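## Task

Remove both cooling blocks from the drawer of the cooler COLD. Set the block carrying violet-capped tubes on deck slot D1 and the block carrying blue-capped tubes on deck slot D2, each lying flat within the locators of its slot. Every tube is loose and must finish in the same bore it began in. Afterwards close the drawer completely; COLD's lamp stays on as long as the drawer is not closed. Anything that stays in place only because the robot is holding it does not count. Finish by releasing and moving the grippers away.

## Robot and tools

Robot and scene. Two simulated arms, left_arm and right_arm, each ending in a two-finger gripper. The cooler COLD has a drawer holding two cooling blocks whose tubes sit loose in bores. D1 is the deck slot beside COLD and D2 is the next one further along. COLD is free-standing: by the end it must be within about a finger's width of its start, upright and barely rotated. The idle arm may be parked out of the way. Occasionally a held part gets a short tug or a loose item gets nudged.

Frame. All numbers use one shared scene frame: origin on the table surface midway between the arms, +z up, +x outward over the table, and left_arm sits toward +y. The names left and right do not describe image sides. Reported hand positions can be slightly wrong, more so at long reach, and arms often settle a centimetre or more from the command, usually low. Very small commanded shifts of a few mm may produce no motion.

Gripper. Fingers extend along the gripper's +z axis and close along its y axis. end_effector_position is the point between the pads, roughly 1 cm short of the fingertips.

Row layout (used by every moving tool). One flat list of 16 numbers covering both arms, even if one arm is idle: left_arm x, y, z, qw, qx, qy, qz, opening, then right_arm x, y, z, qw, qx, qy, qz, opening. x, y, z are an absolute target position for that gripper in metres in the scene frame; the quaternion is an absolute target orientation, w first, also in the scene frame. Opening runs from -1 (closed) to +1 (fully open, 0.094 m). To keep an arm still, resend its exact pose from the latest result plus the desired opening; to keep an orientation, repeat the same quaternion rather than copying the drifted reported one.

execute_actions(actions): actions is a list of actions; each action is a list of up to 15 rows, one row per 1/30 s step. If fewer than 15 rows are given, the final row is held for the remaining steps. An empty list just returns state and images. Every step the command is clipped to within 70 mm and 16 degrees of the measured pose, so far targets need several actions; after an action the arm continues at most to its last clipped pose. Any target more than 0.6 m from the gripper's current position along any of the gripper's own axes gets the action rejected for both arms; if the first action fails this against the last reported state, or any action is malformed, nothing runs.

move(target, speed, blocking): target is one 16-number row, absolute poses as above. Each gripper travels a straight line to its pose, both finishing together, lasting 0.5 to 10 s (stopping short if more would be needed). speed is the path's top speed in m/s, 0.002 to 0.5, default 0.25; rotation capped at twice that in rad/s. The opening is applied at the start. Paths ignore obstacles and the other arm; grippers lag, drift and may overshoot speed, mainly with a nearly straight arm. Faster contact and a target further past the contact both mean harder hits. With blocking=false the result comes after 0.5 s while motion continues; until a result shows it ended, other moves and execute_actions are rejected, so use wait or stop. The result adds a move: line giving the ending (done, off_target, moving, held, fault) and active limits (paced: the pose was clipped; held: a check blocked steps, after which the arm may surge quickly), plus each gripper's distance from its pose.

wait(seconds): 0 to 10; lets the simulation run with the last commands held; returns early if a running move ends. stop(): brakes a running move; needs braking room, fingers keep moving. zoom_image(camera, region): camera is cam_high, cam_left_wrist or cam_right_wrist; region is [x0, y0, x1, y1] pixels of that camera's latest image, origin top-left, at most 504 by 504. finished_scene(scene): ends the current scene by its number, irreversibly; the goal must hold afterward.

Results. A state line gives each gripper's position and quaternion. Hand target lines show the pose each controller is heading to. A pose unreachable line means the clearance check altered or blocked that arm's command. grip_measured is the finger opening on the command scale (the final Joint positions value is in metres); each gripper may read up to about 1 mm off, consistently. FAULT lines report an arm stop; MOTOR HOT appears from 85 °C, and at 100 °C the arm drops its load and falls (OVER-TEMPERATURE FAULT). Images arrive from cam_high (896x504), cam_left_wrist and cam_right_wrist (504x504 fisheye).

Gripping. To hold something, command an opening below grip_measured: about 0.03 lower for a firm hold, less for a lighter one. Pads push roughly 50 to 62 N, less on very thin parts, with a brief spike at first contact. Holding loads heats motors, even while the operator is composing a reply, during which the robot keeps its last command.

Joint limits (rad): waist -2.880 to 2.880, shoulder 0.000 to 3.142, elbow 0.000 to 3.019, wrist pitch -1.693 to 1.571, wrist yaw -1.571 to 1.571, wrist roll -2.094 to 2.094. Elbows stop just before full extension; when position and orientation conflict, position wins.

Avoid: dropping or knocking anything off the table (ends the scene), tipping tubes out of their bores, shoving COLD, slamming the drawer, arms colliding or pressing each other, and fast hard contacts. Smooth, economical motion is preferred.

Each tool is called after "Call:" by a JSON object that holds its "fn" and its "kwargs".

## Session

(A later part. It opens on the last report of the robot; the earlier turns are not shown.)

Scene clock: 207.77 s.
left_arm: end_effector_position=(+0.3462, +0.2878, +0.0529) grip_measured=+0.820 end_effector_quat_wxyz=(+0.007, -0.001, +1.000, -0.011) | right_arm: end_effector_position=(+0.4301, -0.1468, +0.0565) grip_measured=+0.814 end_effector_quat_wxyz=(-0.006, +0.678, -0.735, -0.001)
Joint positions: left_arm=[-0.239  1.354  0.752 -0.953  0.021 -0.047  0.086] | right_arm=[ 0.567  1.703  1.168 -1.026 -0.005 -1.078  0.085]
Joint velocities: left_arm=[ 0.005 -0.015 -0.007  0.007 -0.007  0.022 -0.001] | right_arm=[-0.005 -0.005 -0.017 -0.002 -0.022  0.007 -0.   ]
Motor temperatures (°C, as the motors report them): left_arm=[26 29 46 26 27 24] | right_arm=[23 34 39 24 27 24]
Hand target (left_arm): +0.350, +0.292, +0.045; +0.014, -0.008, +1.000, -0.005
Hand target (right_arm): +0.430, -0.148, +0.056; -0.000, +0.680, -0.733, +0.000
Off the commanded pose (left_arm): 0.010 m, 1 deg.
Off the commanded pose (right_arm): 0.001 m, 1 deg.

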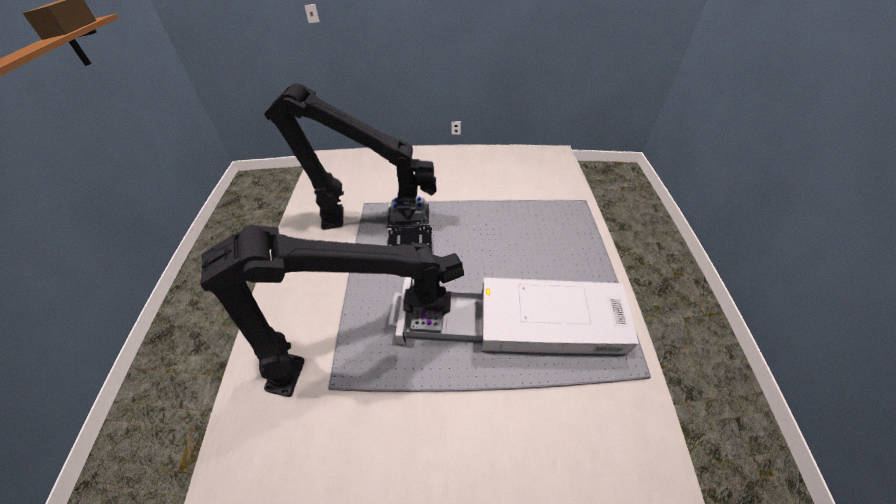

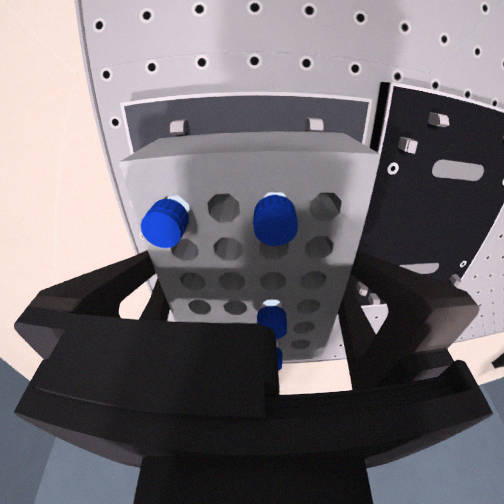

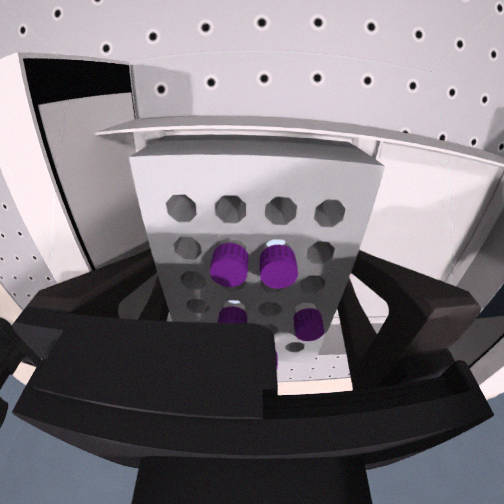

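Push +y while resting.

Call:
{"fn": "execute_actions", "kwargs": {"actions": [[[0.348,0.298,0.056,0.01,-0.008,1,-0.005,0.7,0.43,-0.148,0.056,0,-0.68,0.733,0,0.7]],[[0.346,0.303,0.056,0.008,-0.008,1,0,0.7,0.43,-0.148,0.056,0,-0.68,0.733,0,0.7]]]}}

Call:
{"fn": "zoom_image", "kwargs": {"camera": "cam_high", "region": [375,185,445,235]}}

Scene clock: 213.17 s.
left_arm: end_effector_position=(+0.3463, +0.2904, +0.0529) grip_measured=+0.820 end_effector_quat_wxyz=(+0.007, -0.005, +1.000, -0.014) | right_arm: end_effector_position=(+0.4301, -0.1468, +0.0565) grip_measured=+0.814 end_effector_quat_wxyz=(-0.006, +0.678, -0.735, -0.001)
Joint positions: left_arm=[-0.227  1.354  0.752 -0.953  0.028 -0.042  0.086] | right_arm=[ 0.567  1.703  1.168 -1.026 -0.005 -1.078  0.085]
Joint velocities: left_arm=[ 0.005 -0.015 -0.002 -0.007  0.007  0.007 -0.001] | right_arm=[-0.005 -0.005 -0.032 -0.022 -0.022 -0.022 -0.   ]
Motor temperatures (°C, as the motors report them): left_arm=[26 28 45 26 27 24] | right_arm=[23 34 39 24 27 24]
Hand target (left_arm): +0.346, +0.303, +0.056; +0.008, -0.008, +1.000, +0.000
Hand target (right_arm): +0.430, -0.148, +0.056; -0.000, +0.680, -0.733, +0.000
Off the commanded pose (left_arm): 0.013 m, 2 deg.
Off the commanded pose (right_arm): 0.001 m, 1 deg.

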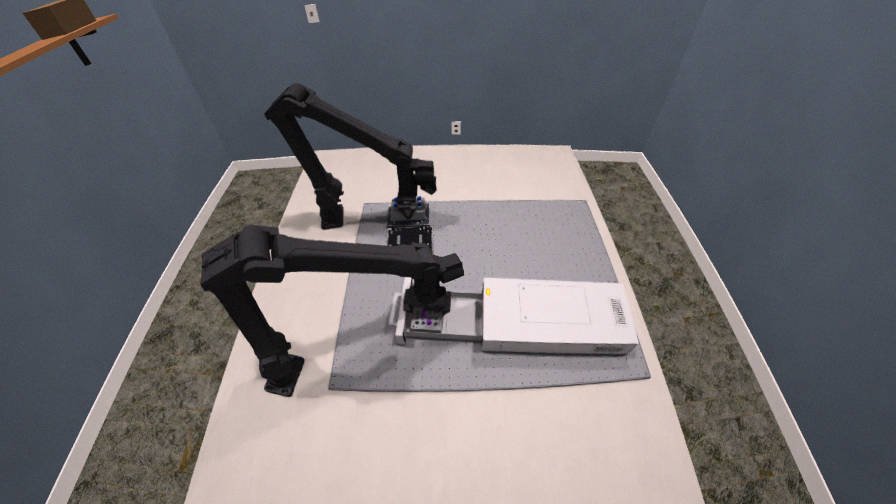

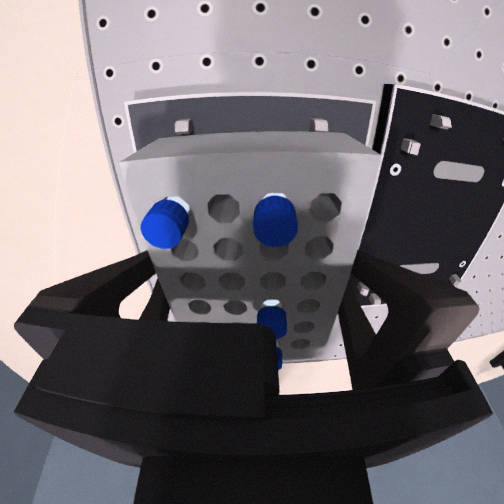

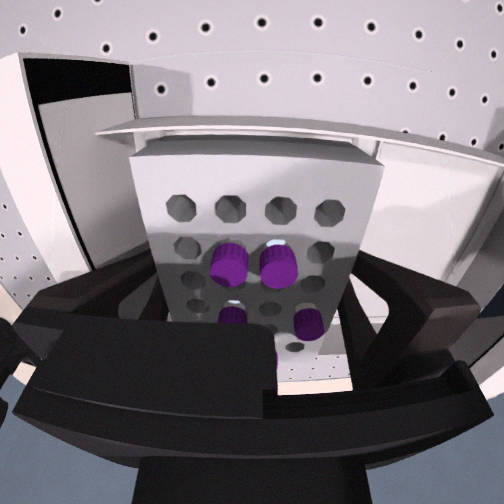

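Region (375, 185, 445, 235) of cam_high's 896x504 image, scaled by 7.200, with more detail than that image has; it fills the top 360 rows of this view, and the rest is white.

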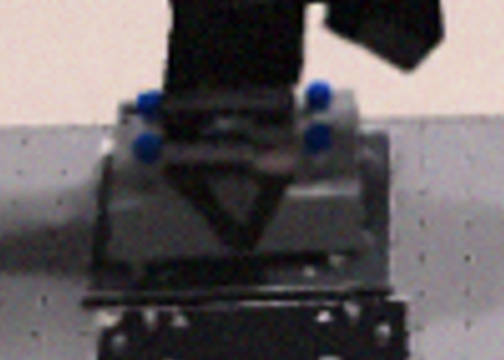

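Call:
{"fn": "execute_actions", "kwargs": {"actions": [[[0.341,0.298,0.052,0.002,-0.008,1,-0.008,0.7,0.43,-0.148,0.056,0,-0.68,0.733,0,0.7]],[[0.336,0.296,0.048,-0.004,-0.008,1,-0.008,0.7,0.43,-0.148,0.056,0,-0.68,0.733,0,0.7]]]}}

Scene clock: 218.30 s.
left_arm: end_effector_position=(+0.3458, +0.2902, +0.0526) grip_measured=+0.820 end_effector_quat_wxyz=(+0.007, -0.005, +1.000, -0.015) | right_arm: end_effector_position=(+0.4301, -0.1468, +0.0565) grip_measured=+0.814 end_effector_quat_wxyz=(-0.006, +0.678, -0.735, -0.001)
Joint positions: left_arm=[-0.227  1.354  0.751 -0.953  0.03  -0.042  0.086] | right_arm=[ 0.567  1.703  1.168 -1.026 -0.005 -1.078  0.085]
Joint velocities: left_arm=[-0.005  0.005  0.002  0.007 -0.051 -0.051  0.   ] | right_arm=[-0.005 -0.005  0.012 -0.007 -0.095  0.007 -0.001]
Motor temperatures (°C, as the motors report them): left_arm=[26 28 45 26 27 24] | right_arm=[23 34 39 24 27 24]
Hand target (left_arm): +0.336, +0.296, +0.048; -0.004, -0.008, +1.000, -0.008
Hand target (right_arm): +0.430, -0.148, +0.056; -0.000, +0.680, -0.733, +0.000
Off the commanded pose (left_arm): 0.012 m, 2 deg.
Off the commanded pose (right_arm): 0.001 m, 1 deg.

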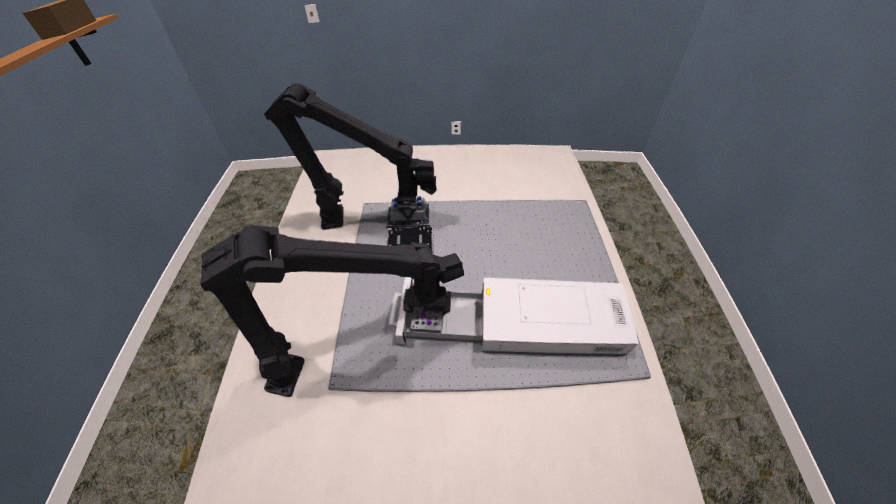

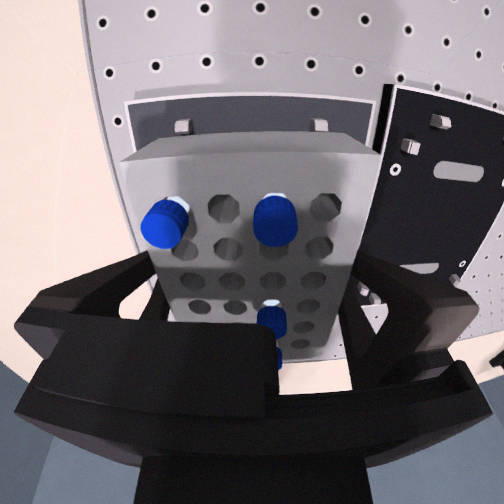

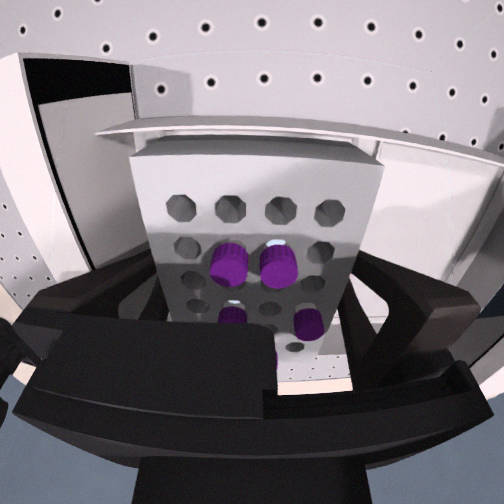

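Call:
{"fn": "execute_actions", "kwargs": {"actions": [[[0.332,0.294,0.056,-0.006,-0.008,1,-0.004,0.7,0.43,-0.148,0.056,0,-0.68,0.733,0,0.7]],[[0.328,0.294,0.056,-0.01,-0.008,1,-0.004,0.7,0.43,-0.148,0.056,0,-0.68,0.733,0,0.7]]]}}

Scene clock: 221.93 s.
left_arm: end_effector_position=(+0.3456, +0.2902, +0.0530) grip_measured=+0.820 end_effector_quat_wxyz=(+0.007, -0.005, +1.000, -0.015) | right_arm: end_effector_position=(+0.4301, -0.1468, +0.0565) grip_measured=+0.814 end_effector_quat_wxyz=(-0.006, +0.678, -0.735, -0.001)
Joint positions: left_arm=[-0.227  1.352  0.751 -0.954  0.029 -0.042  0.086] | right_arm=[ 0.567  1.703  1.168 -1.026 -0.005 -1.078  0.085]
Joint velocities: left_arm=[-0.005 -0.005 -0.012  0.017  0.037 -0.022  0.   ] | right_arm=[ 0.005 -0.005 -0.007 -0.002 -0.007 -0.007 -0.001]
Motor temperatures (°C, as the motors report them): left_arm=[26 28 45 26 27 24] | right_arm=[23 34 39 24 27 24]
Hand target (left_arm): +0.329, +0.294, +0.055; -0.010, -0.008, +1.000, -0.004
Hand target (right_arm): +0.430, -0.148, +0.056; -0.000, +0.680, -0.733, +0.000
Off the commanded pose (left_arm): 0.018 m, 2 deg.
Off the commanded pose (right_arm): 0.001 m, 1 deg.

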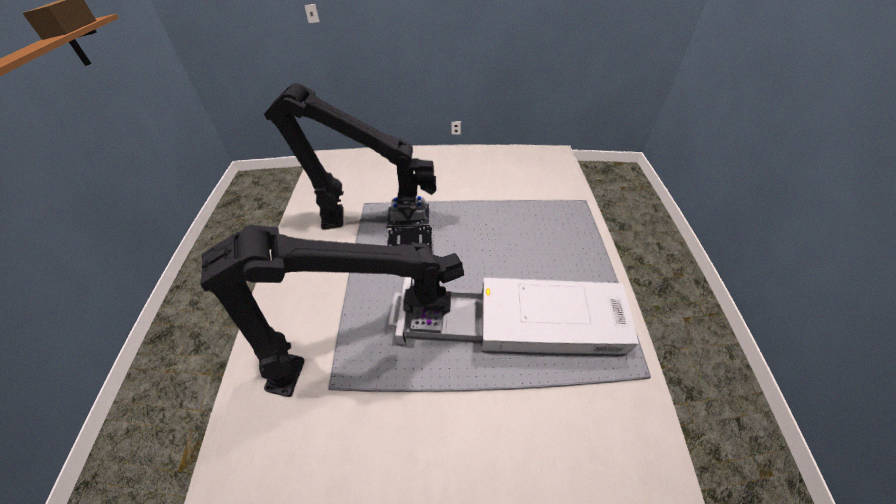

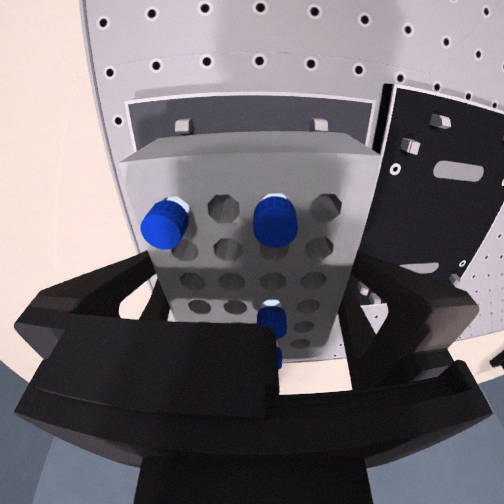

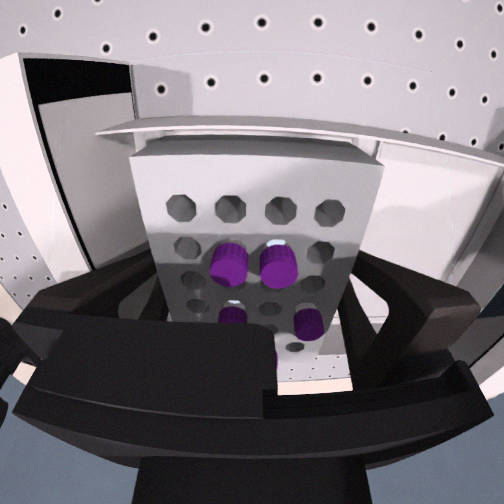

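Call:
{"fn": "execute_actions", "kwargs": {"actions": [[[0.346,0.29,0.053,0.007,-0.005,1,-0.015,1,0.44,-0.14,0.09,0.04,-0.68,0.733,-0.005,0.7]],[[0.35,0.288,0.09,0.02,-0.005,1,-0.015,1,0.455,-0.13,0.125,0.05,-0.68,0.733,-0.005,0.7]],[[0.352,0.288,0.13,0.02,-0.005,1,-0.015,1,0.47,-0.118,0.16,0.05,-0.68,0.733,-0.005,0.7]],[[0.352,0.288,0.17,0.02,-0.005,1,-0.015,1,0.475,-0.115,0.2,0.05,-0.68,0.733,-0.005,0.7]],[[0.31,0.288,0.19,0.02,-0.005,1,-0.015,1,0.475,-0.115,0.23,0.05,-0.68,0.733,-0.005,0.7]]]}}

Call:
{"fn": "zoom_image", "kwargs": {"camera": "cam_left_wrist", "region": [140,30,380,260]}}

Scene clock: 233.90 s.
left_arm: end_effector_position=(+0.3089, +0.2902, +0.1879) grip_measured=+1.000 end_effector_quat_wxyz=(+0.026, -0.003, +1.000, -0.016) | right_arm: end_effector_position=(+0.4375, -0.1398, +0.1097) grip_measured=+0.814 end_effector_quat_wxyz=(+0.017, +0.677, -0.735, -0.019)
Joint positions: left_arm=[-0.231  1.065  0.904 -1.356  0.03  -0.044  0.094] | right_arm=[ 0.567  1.696  1.314 -1.233 -0.025 -1.078  0.085]
Joint velocities: left_arm=[ 0.005  0.034 -0.022 -0.012 -0.037 -0.007  0.   ] | right_arm=[-0.015 -0.005  0.002 -0.017  0.037 -0.081 -0.001]
Motor temperatures (°C, as the motors report them): left_arm=[26 28 44 26 27 24] | right_arm=[23 34 40 24 27 24]
Hand target (left_arm): +0.310, +0.288, +0.190; +0.020, -0.005, +1.000, -0.015
Hand target (right_arm): +0.457, -0.127, +0.177; -0.051, +0.679, -0.732, +0.004
Off the commanded pose (left_arm): 0.003 m, 1 deg.
Off the commanded pose (right_arm): 0.128 m, 8 deg; position clipped at the last step of the last action.

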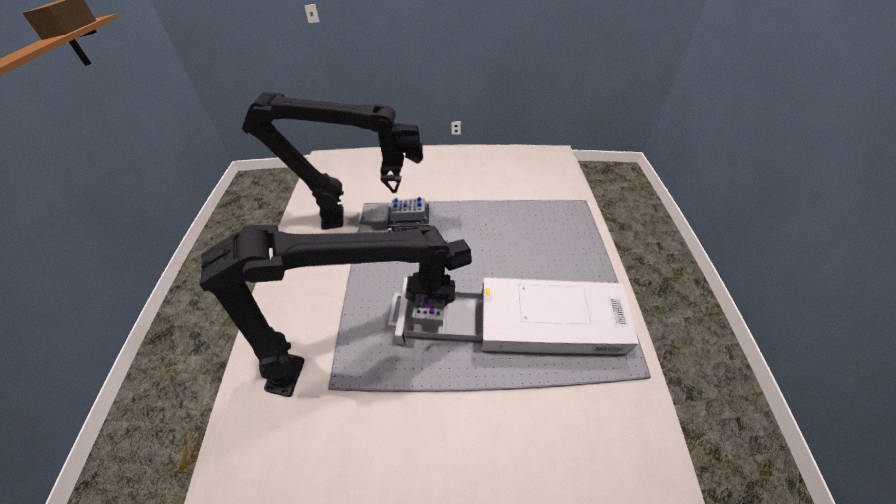

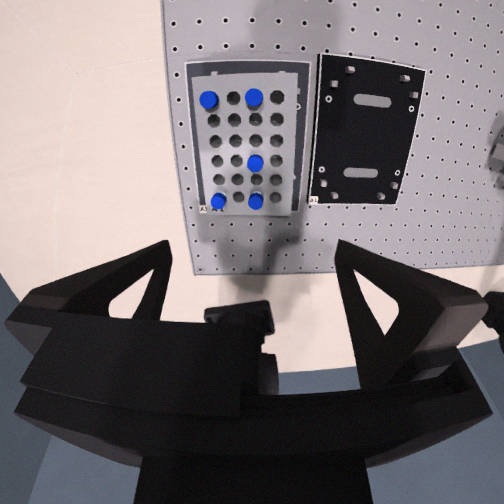

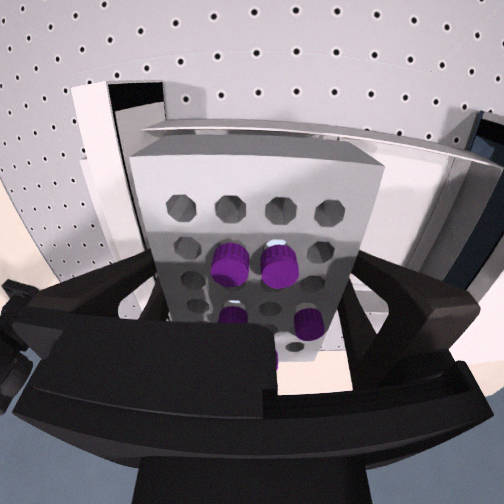

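Region (140, 30, 380, 260) of cam_left_wrist's 504x504 image, scaled by 2.100, with more detail than that image has; it fills the top 483 rows of this view, and the rest is white.

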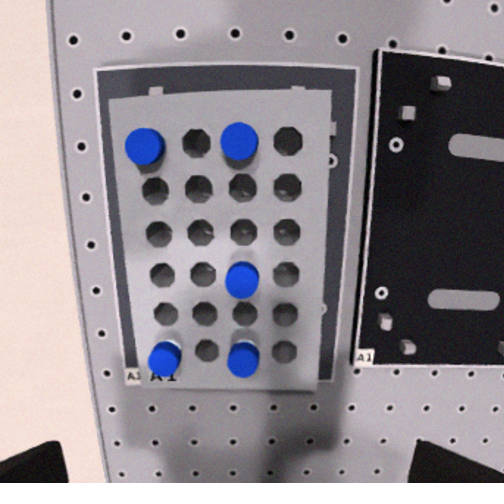

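Call:
{"fn": "execute_actions", "kwargs": {"actions": [[[0.26,0.288,0.17,0.1,0,1,0,1,0.49,-0.105,0.21,0.04,-0.68,0.733,0,0.7]],[[0.22,0.288,0.14,0.15,0,0.99,0,0.3,0.495,-0.1,0.24,0.045,-0.6,0.8,0,0.7]],[[0.22,0.288,0.12,0.15,0,0.99,0,-0.3,0.49,-0.06,0.24,0.05,-0.48,0.876,0.01,0.7]],[[0.22,0.288,0.12,0.15,0,0.99,0,-0.3,0.48,-0.01,0.23,0.05,-0.36,0.93,0.02,0.7]]]}}

Call:
{"fn": "zoom_image", "kwargs": {"camera": "cam_left_wrist", "region": [130,0,380,230]}}

Scene clock: 243.20 s.
left_arm: end_effector_position=(+0.2152, +0.2895, +0.1201) grip_measured=-0.298 end_effector_quat_wxyz=(+0.143, +0.002, +0.990, +0.000) | right_arm: end_effector_position=(+0.4532, -0.0236, +0.1713) grip_measured=+0.814 end_effector_quat_wxyz=(-0.017, -0.376, +0.926, +0.010)
Joint positions: left_arm=[-0.307  0.593  0.481 -1.174 -0.031 -0.104  0.033] | right_arm=[ 0.75   1.82   1.653 -1.432 -0.026 -0.177  0.085]
Joint velocities: left_arm=[-0.005  0.005 -0.002 -0.007  0.022 -0.022  0.   ] | right_arm=[-0.015  0.005  0.002 -0.002  0.154  0.081  0.001]
Motor temperatures (°C, as the motors report them): left_arm=[26 28 45 26 27 24] | right_arm=[23 35 44 24 27 24]
Hand target (left_arm): +0.220, +0.288, +0.120; +0.150, -0.000, +0.989, -0.000
Hand target (right_arm): +0.475, -0.014, +0.231; +0.050, -0.361, +0.931, +0.023
Off the commanded pose (left_arm): 0.005 m, 1 deg.
Off the commanded pose (right_arm): 0.066 m, 8 deg.

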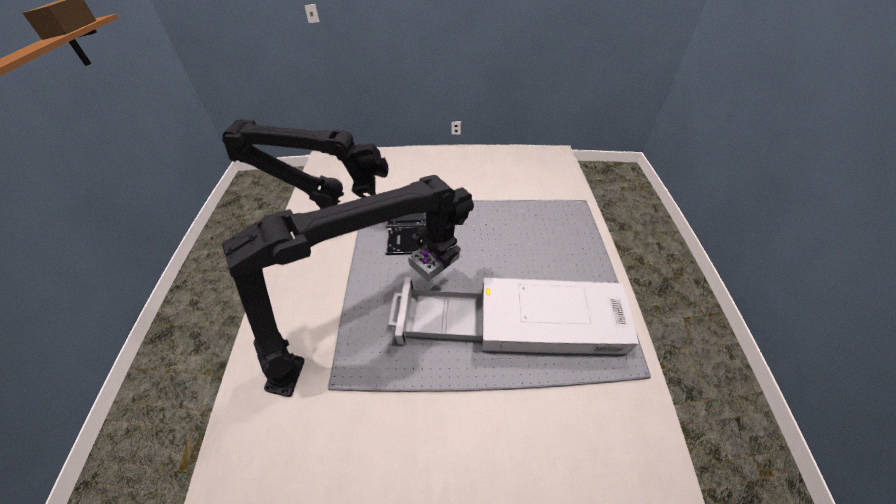

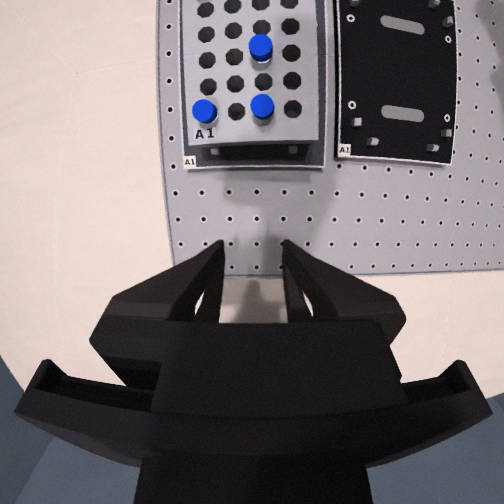

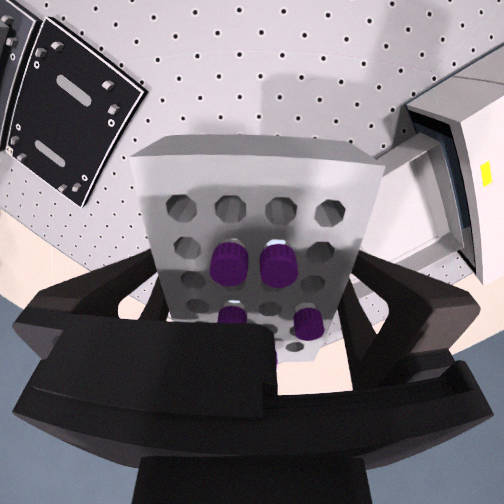

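Region (130, 0, 380, 230) of cam_left_wrist's 504x504 image, scaled by 2.016, with more detail than that image has; it fills the top 464 rows of this view, and the rest is white.

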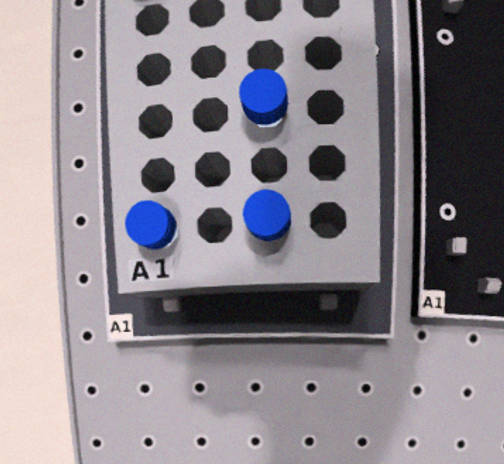

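Call:
{"fn": "execute_actions", "kwargs": {"actions": [[[0.23,0.24,0.13,0.05,0,1,0,-1,0.465,0.035,0.21,0.045,-0.24,0.97,0.03,0.7]],[[0.27,0.2,0.13,0,0,1,0,-1,0.465,0.04,0.19,0.04,-0.12,0.992,0.035,0.7]],[[0.31,0.205,0.11,0,0,1,0,-1,0.465,0.04,0.165,0.035,0,1,0.04,0.7]],[[0.31,0.21,0.08,0,0,1,0,-1,0.465,0.04,0.14,0.035,0,1,0.04,0.7]],[[0.31,0.21,0.055,0,0,1,0,-1,0.463,0.036,0.11,0.03,0,1,0.03,0.7]],[[0.31,0.21,0.045,0,0,1,0,-1,0.461,0.034,0.085,0.025,0,1,0.025,0.7]],[[0.31,0.22,0.045,0,0,1,0,-1,0.459,0.032,0.066,0.02,0,1,0.02,0.7]],[[0.31,0.228,0.045,0,0,1,0,-1,0.457,0.03,0.052,0.015,0,1,0.015,0.7]],[[0.31,0.228,0.045,0,0,1,0,-1,0.455,0.028,0.04,0.01,0,1,0.01,0.7]],[[0.31,0.228,0.045,0,0,1,0,-1,0.455,0.028,0.032,0.005,0,1,0.005,0.7]]]}}

Scene clock: 258.27 s.
left_arm: end_effector_position=(+0.3075, +0.2273, +0.0449) grip_measured=-0.984 end_effector_quat_wxyz=(-0.008, -0.003, +1.000, +0.003) | right_arm: end_effector_position=(+0.4516, +0.0237, +0.0469) grip_measured=+0.813 end_effector_quat_wxyz=(+0.001, -0.003, +1.000, +0.006)
Joint positions: left_arm=[-0.463  1.313  0.689 -0.963 -0.001 -0.275  0.001] | right_arm=[ 0.825  1.963  1.525 -1.124 -0.008  0.664  0.085]
Joint velocities: left_arm=[ 0.005 -0.005 -0.007 -0.007  0.007 -0.037 -0.001] | right_arm=[-0.024 -0.005 -0.002  0.007 -0.007 -0.037  0.   ]
Motor temperatures (°C, as the motors report them): left_arm=[26 28 46 26 27 24] | right_arm=[23 36 47 24 27 24]
Hand target (left_arm): +0.310, +0.228, +0.045; -0.000, +0.000, +1.000, +0.000
Hand target (right_arm): +0.455, +0.028, +0.032; +0.005, -0.000, +1.000, +0.005
Off the commanded pose (left_arm): 0.003 m, 1 deg.
Off the commanded pose (right_arm): 0.016 m, 1 deg.

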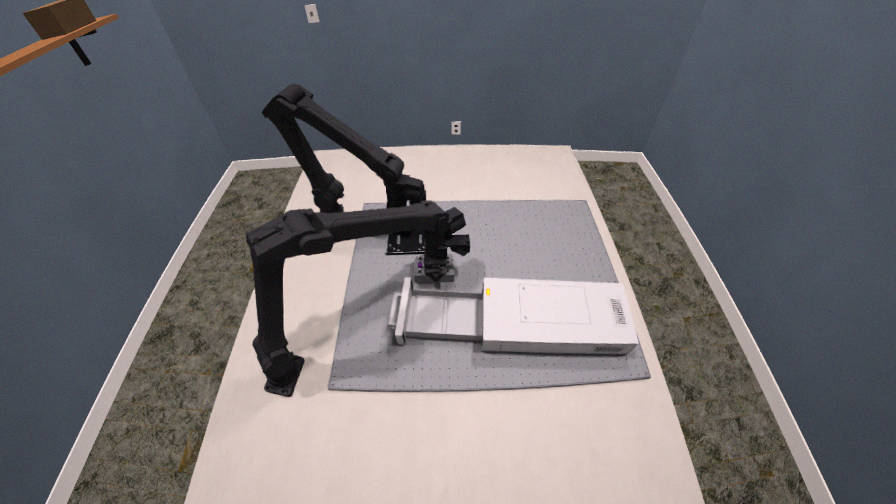

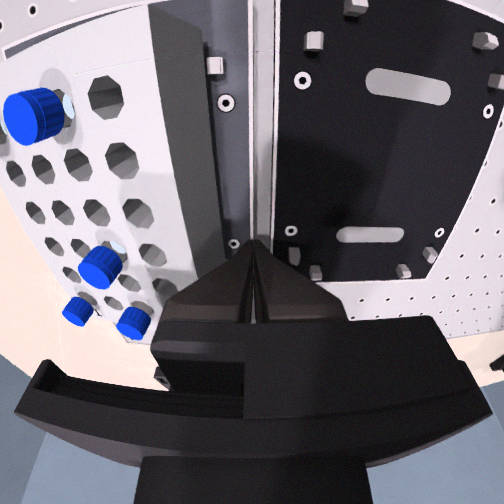

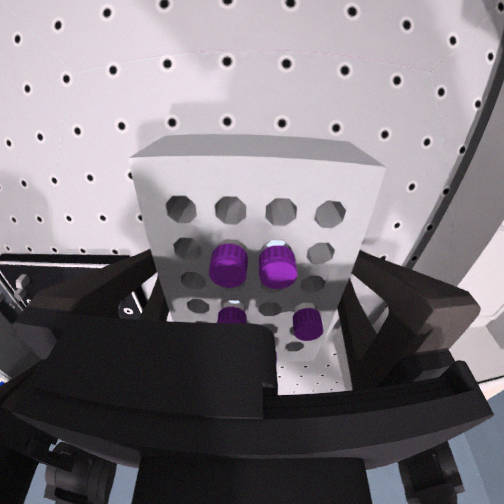

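Call:
{"fn": "execute_actions", "kwargs": {"actions": [[[0.31,0.234,0.047,0,0,1,0,-1,0.452,0.024,0.047,0,0,1,0.005,1]],[[0.31,0.24,0.047,0,0,1,0,-1,0.458,0.03,0.1,0.01,0,1,0.01,1]],[[0.31,0.24,0.047,0,0,1,0,-1,0.458,0.025,0.15,0.01,0,1,0.01,1]],[[0.31,0.24,0.047,0,0,1,0,-1,0.42,-0.04,0.17,0.05,0,1,0,1]],[[0.31,0.24,0.047,0,0,1,0,-1,0.34,-0.11,0.17,0.12,0,0.99,0,-1]],[[0.31,0.24,0.047,0,0,1,0,-1,0.27,-0.145,0.14,0.2,0,0.98,0,-1]]]}}

Scene clock: 270.77 s.
left_arm: end_effector_position=(+0.3098, +0.2358, +0.0452) grip_measured=-0.985 end_effector_quat_wxyz=(-0.008, -0.000, +1.000, -0.001) | right_arm: end_effector_position=(+0.2609, -0.1545, +0.1302) grip_measured=-0.989 end_effector_quat_wxyz=(+0.186, -0.006, +0.983, -0.010)
Joint positions: left_arm=[-0.429  1.312  0.689 -0.963  0.007 -0.235  0.001] | right_arm=[ 0.904  1.051  0.7   -0.952  0.265  0.7    0.001]
Joint velocities: left_arm=[-0.015 -0.005 -0.022 -0.012 -0.066 -0.037 -0.   ] | right_arm=[-0.015  0.005 -0.002 -0.002  0.022 -0.022  0.001]
Motor temperatures (°C, as the motors report them): left_arm=[26 28 44 26 27 24] | right_arm=[23 36 44 24 27 24]
Hand target (left_arm): +0.310, +0.240, +0.047; -0.000, -0.000, +1.000, +0.000
Hand target (right_arm): +0.269, -0.144, +0.140; +0.199, -0.000, +0.980, +0.002
Off the commanded pose (left_arm): 0.005 m, 1 deg.
Off the commanded pose (right_arm): 0.016 m, 2 deg.

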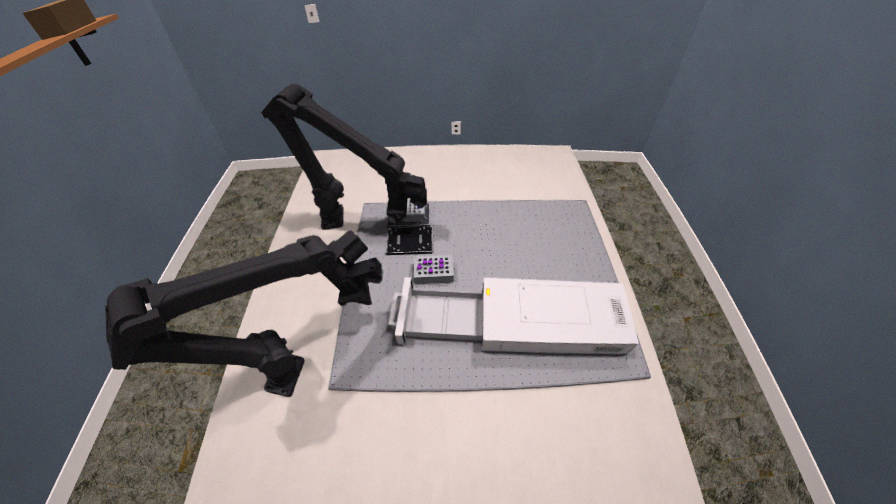

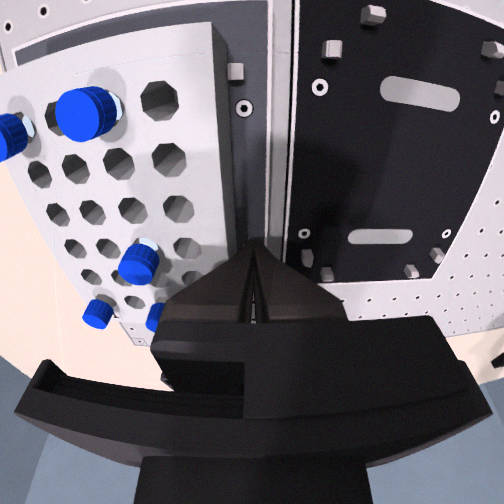

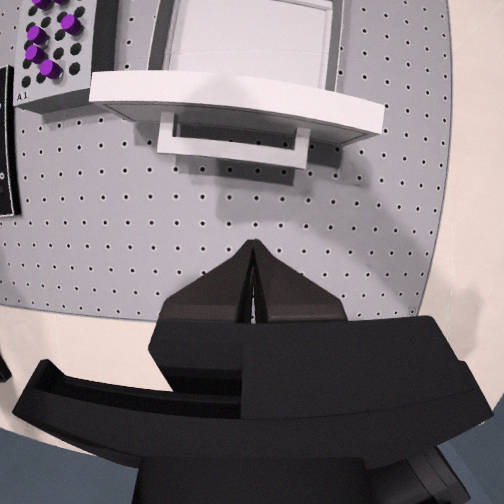

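Call:
{"fn": "move", "kwargs": {"target": [0.31,0.2,0.14,0.01,0,1,-0.01,-1,0.285,-0.14,0.045,0.2,0,0.98,0,-1], "speed": 0.15}}

Call:
{"fn": "move", "kwargs": {"target": [0.4,0.12,0.17,0.01,0,1,-0.01,1,0.545,-0.155,0.055,0.2,0,0.98,0,-1], "speed": 0.06}}

Scene clock: 277.13 s.
left_arm: end_effector_position=(+0.2945, +0.2072, +0.1196) grip_measured=-0.985 end_effector_quat_wxyz=(-0.010, +0.004, +1.000, -0.004) | right_arm: end_effector_position=(+0.2814, -0.1370, +0.0446) grip_measured=-0.989 end_effector_quat_wxyz=(+0.195, -0.003, +0.981, -0.002)
Joint positions: left_arm=[-0.533  1.178  0.8   -1.21   0.013 -0.331  0.001] | right_arm=[ 0.9    1.268  0.596 -0.605  0.265  0.699  0.001]
Joint velocities: left_arm=[ 0.005  0.005 -0.037 -0.002  0.037 -0.022 -0.002] | right_arm=[-0.015 -0.005  0.012 -0.007 -0.037  0.022 -0.   ]
Motor temperatures (°C, as the motors report them): left_arm=[26 28 44 26 27 24] | right_arm=[23 35 43 24 27 24]
Hand target (left_arm): +0.308, +0.200, +0.140; +0.010, -0.000, +1.000, -0.012
Hand target (right_arm): +0.287, -0.139, +0.044; +0.200, -0.000, +0.980, -0.000
Off the commanded pose (left_arm): 0.027 m, 2 deg.
Off the commanded pose (right_arm): 0.005 m, 1 deg.
move: off_target (left_arm)

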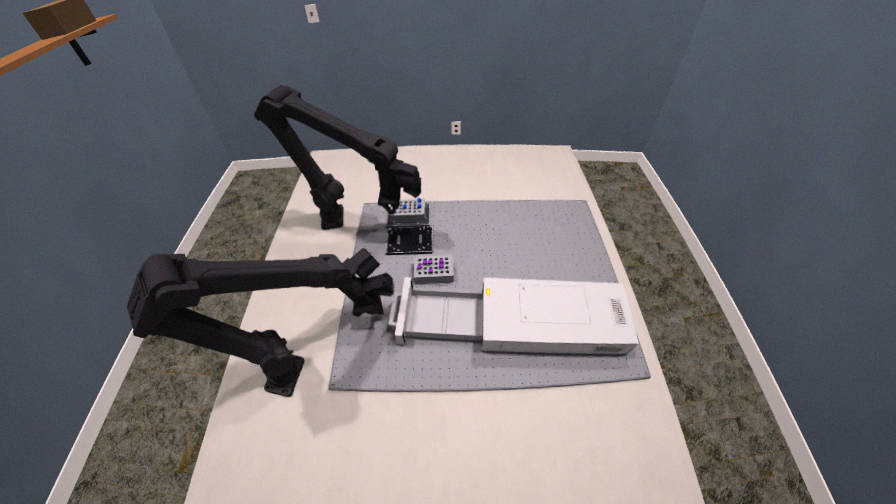

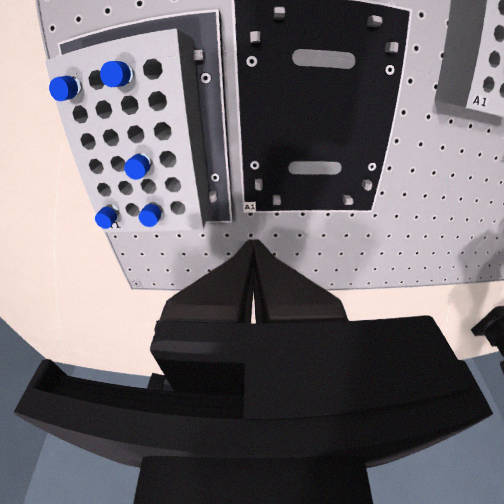

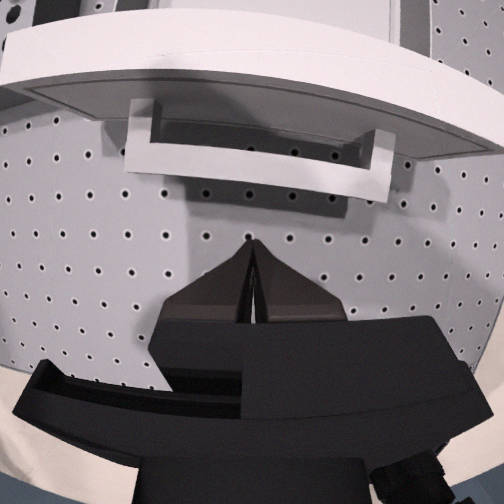

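Scene clock: 281.87 s.
left_arm: end_effector_position=(+0.3839, +0.1305, +0.1531) grip_measured=+1.000 end_effector_quat_wxyz=(-0.006, +0.002, +1.000, -0.005) | right_arm: end_effector_position=(+0.5245, -0.1599, +0.0471) grip_measured=-0.989 end_effector_quat_wxyz=(+0.192, -0.003, +0.981, -0.005)
Joint positions: left_arm=[-0.639  1.442  1.134 -1.269  0.013 -0.441  0.094] | right_arm=[ 0.523  1.741  1.138 -0.609  0.143  0.336  0.001]
Joint velocities: left_arm=[-0.005 -0.005  0.007 -0.002  0.007  0.051  0.   ] | right_arm=[-0.005 -0.005 -0.007  0.002 -0.051 -0.037 -0.   ]
Motor temperatures (°C, as the motors report them): left_arm=[26 28 46 26 27 24] | right_arm=[23 34 44 24 27 24]
Hand target (left_arm): +0.398, +0.120, +0.171; +0.010, +0.000, +1.000, -0.012
Hand target (right_arm): +0.545, -0.161, +0.059; +0.203, -0.000, +0.979, -0.002
Off the commanded pose (left_arm): 0.026 m, 2 deg.
Off the commanded pose (right_arm): 0.022 m, 1 deg.
move: off_target (left_arm, right_arm)

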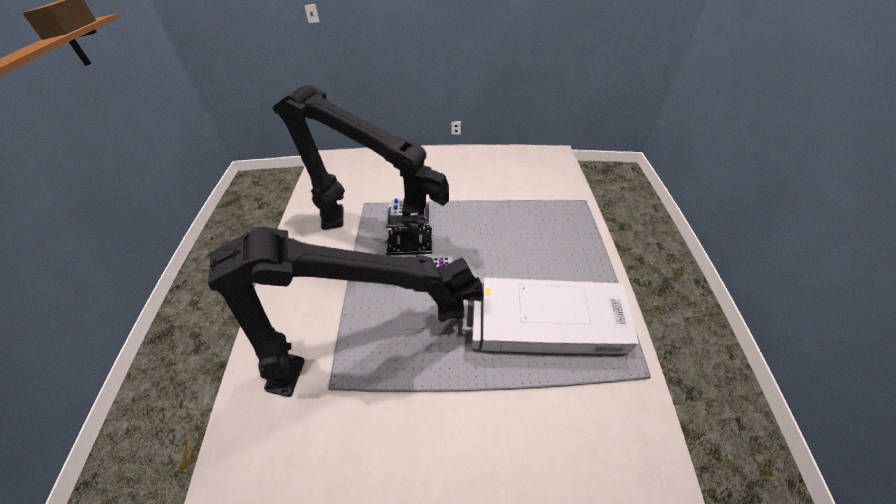

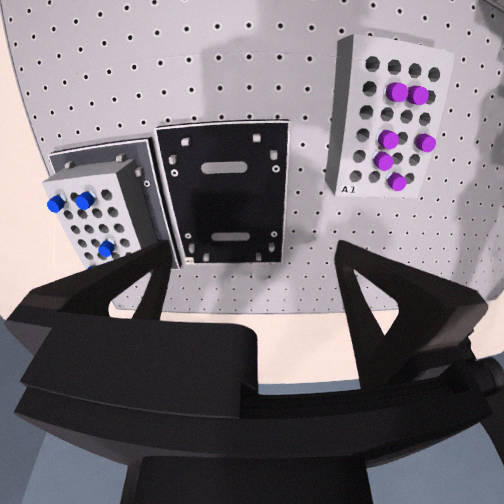

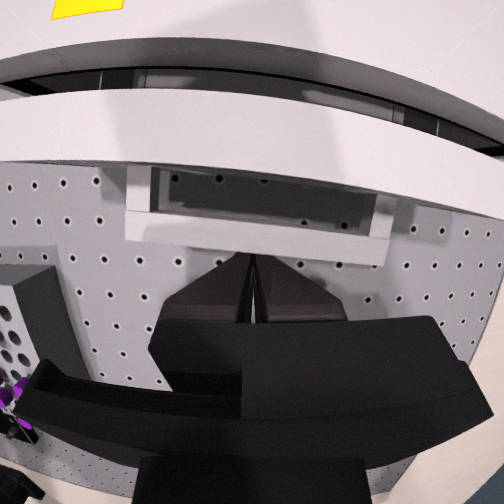

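Call:
{"fn": "execute_actions", "kwargs": {"actions": [[[0.384,0.13,0.153,0,0,1,0,1,0.55,-0.157,0.058,0.2,0,0.98,0,-1]],[[0.384,0.13,0.153,0,0,1,0,1,0.557,-0.157,0.058,0.2,0,0.98,0,-1]],[[0.384,0.13,0.153,0,0,1,0,1,0.563,-0.157,0.058,0.2,0,0.98,0,-1]]]}}

Scene clock: 287.07 s.
left_arm: end_effector_position=(+0.3846, +0.1319, +0.1531) grip_measured=+1.000 end_effector_quat_wxyz=(-0.004, +0.002, +1.000, -0.000) | right_arm: end_effector_position=(+0.5318, -0.1555, +0.0459) grip_measured=-0.989 end_effector_quat_wxyz=(+0.181, -0.006, +0.984, -0.003)
Joint positions: left_arm=[-0.639  1.442  1.134 -1.269  0.004 -0.441  0.094] | right_arm=[ 0.522  1.768  1.179 -0.642  0.131  0.332  0.001]
Joint velocities: left_arm=[-0.015 -0.005  0.007  0.012 -0.11  -0.037  0.   ] | right_arm=[ 0.005 -0.005 -0.012  0.007 -0.051  0.037 -0.   ]
Motor temperatures (°C, as the motors report them): left_arm=[26 28 47 26 27 24] | right_arm=[23 34 44 24 27 24]
Hand target (left_arm): +0.384, +0.130, +0.153; -0.000, +0.000, +1.000, +0.000
Hand target (right_arm): +0.561, -0.158, +0.059; +0.200, -0.000, +0.980, -0.000
Off the commanded pose (left_arm): 0.002 m, 0 deg.
Off the commanded pose (right_arm): 0.033 m, 2 deg.

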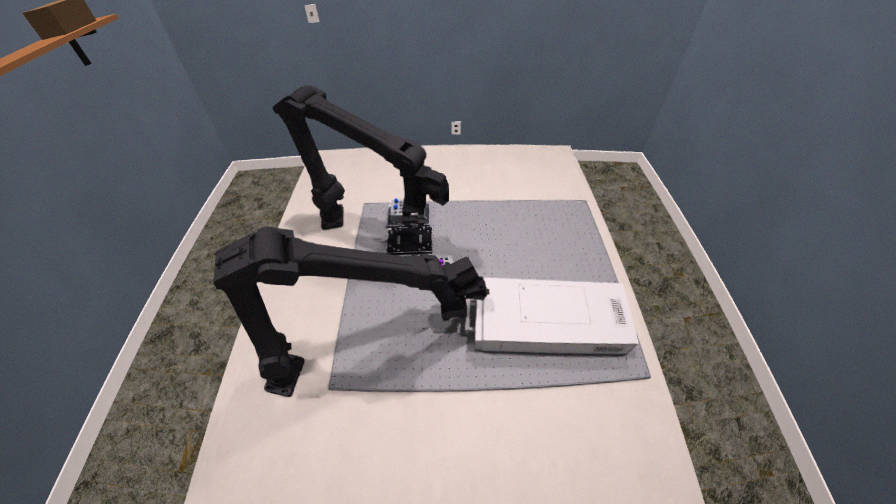

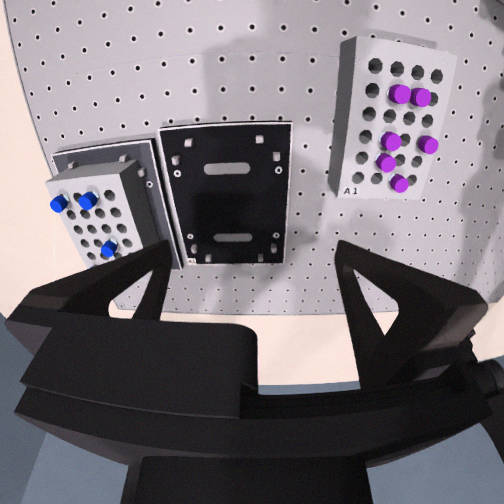

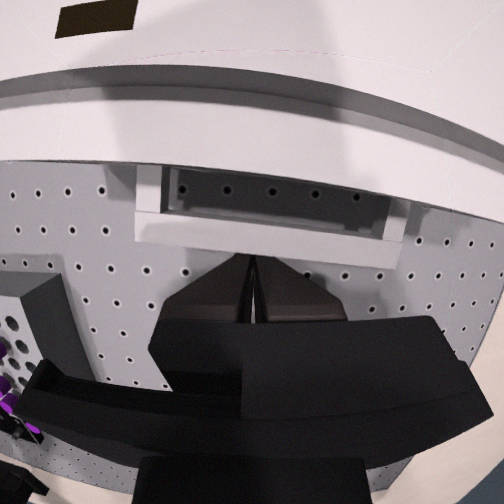

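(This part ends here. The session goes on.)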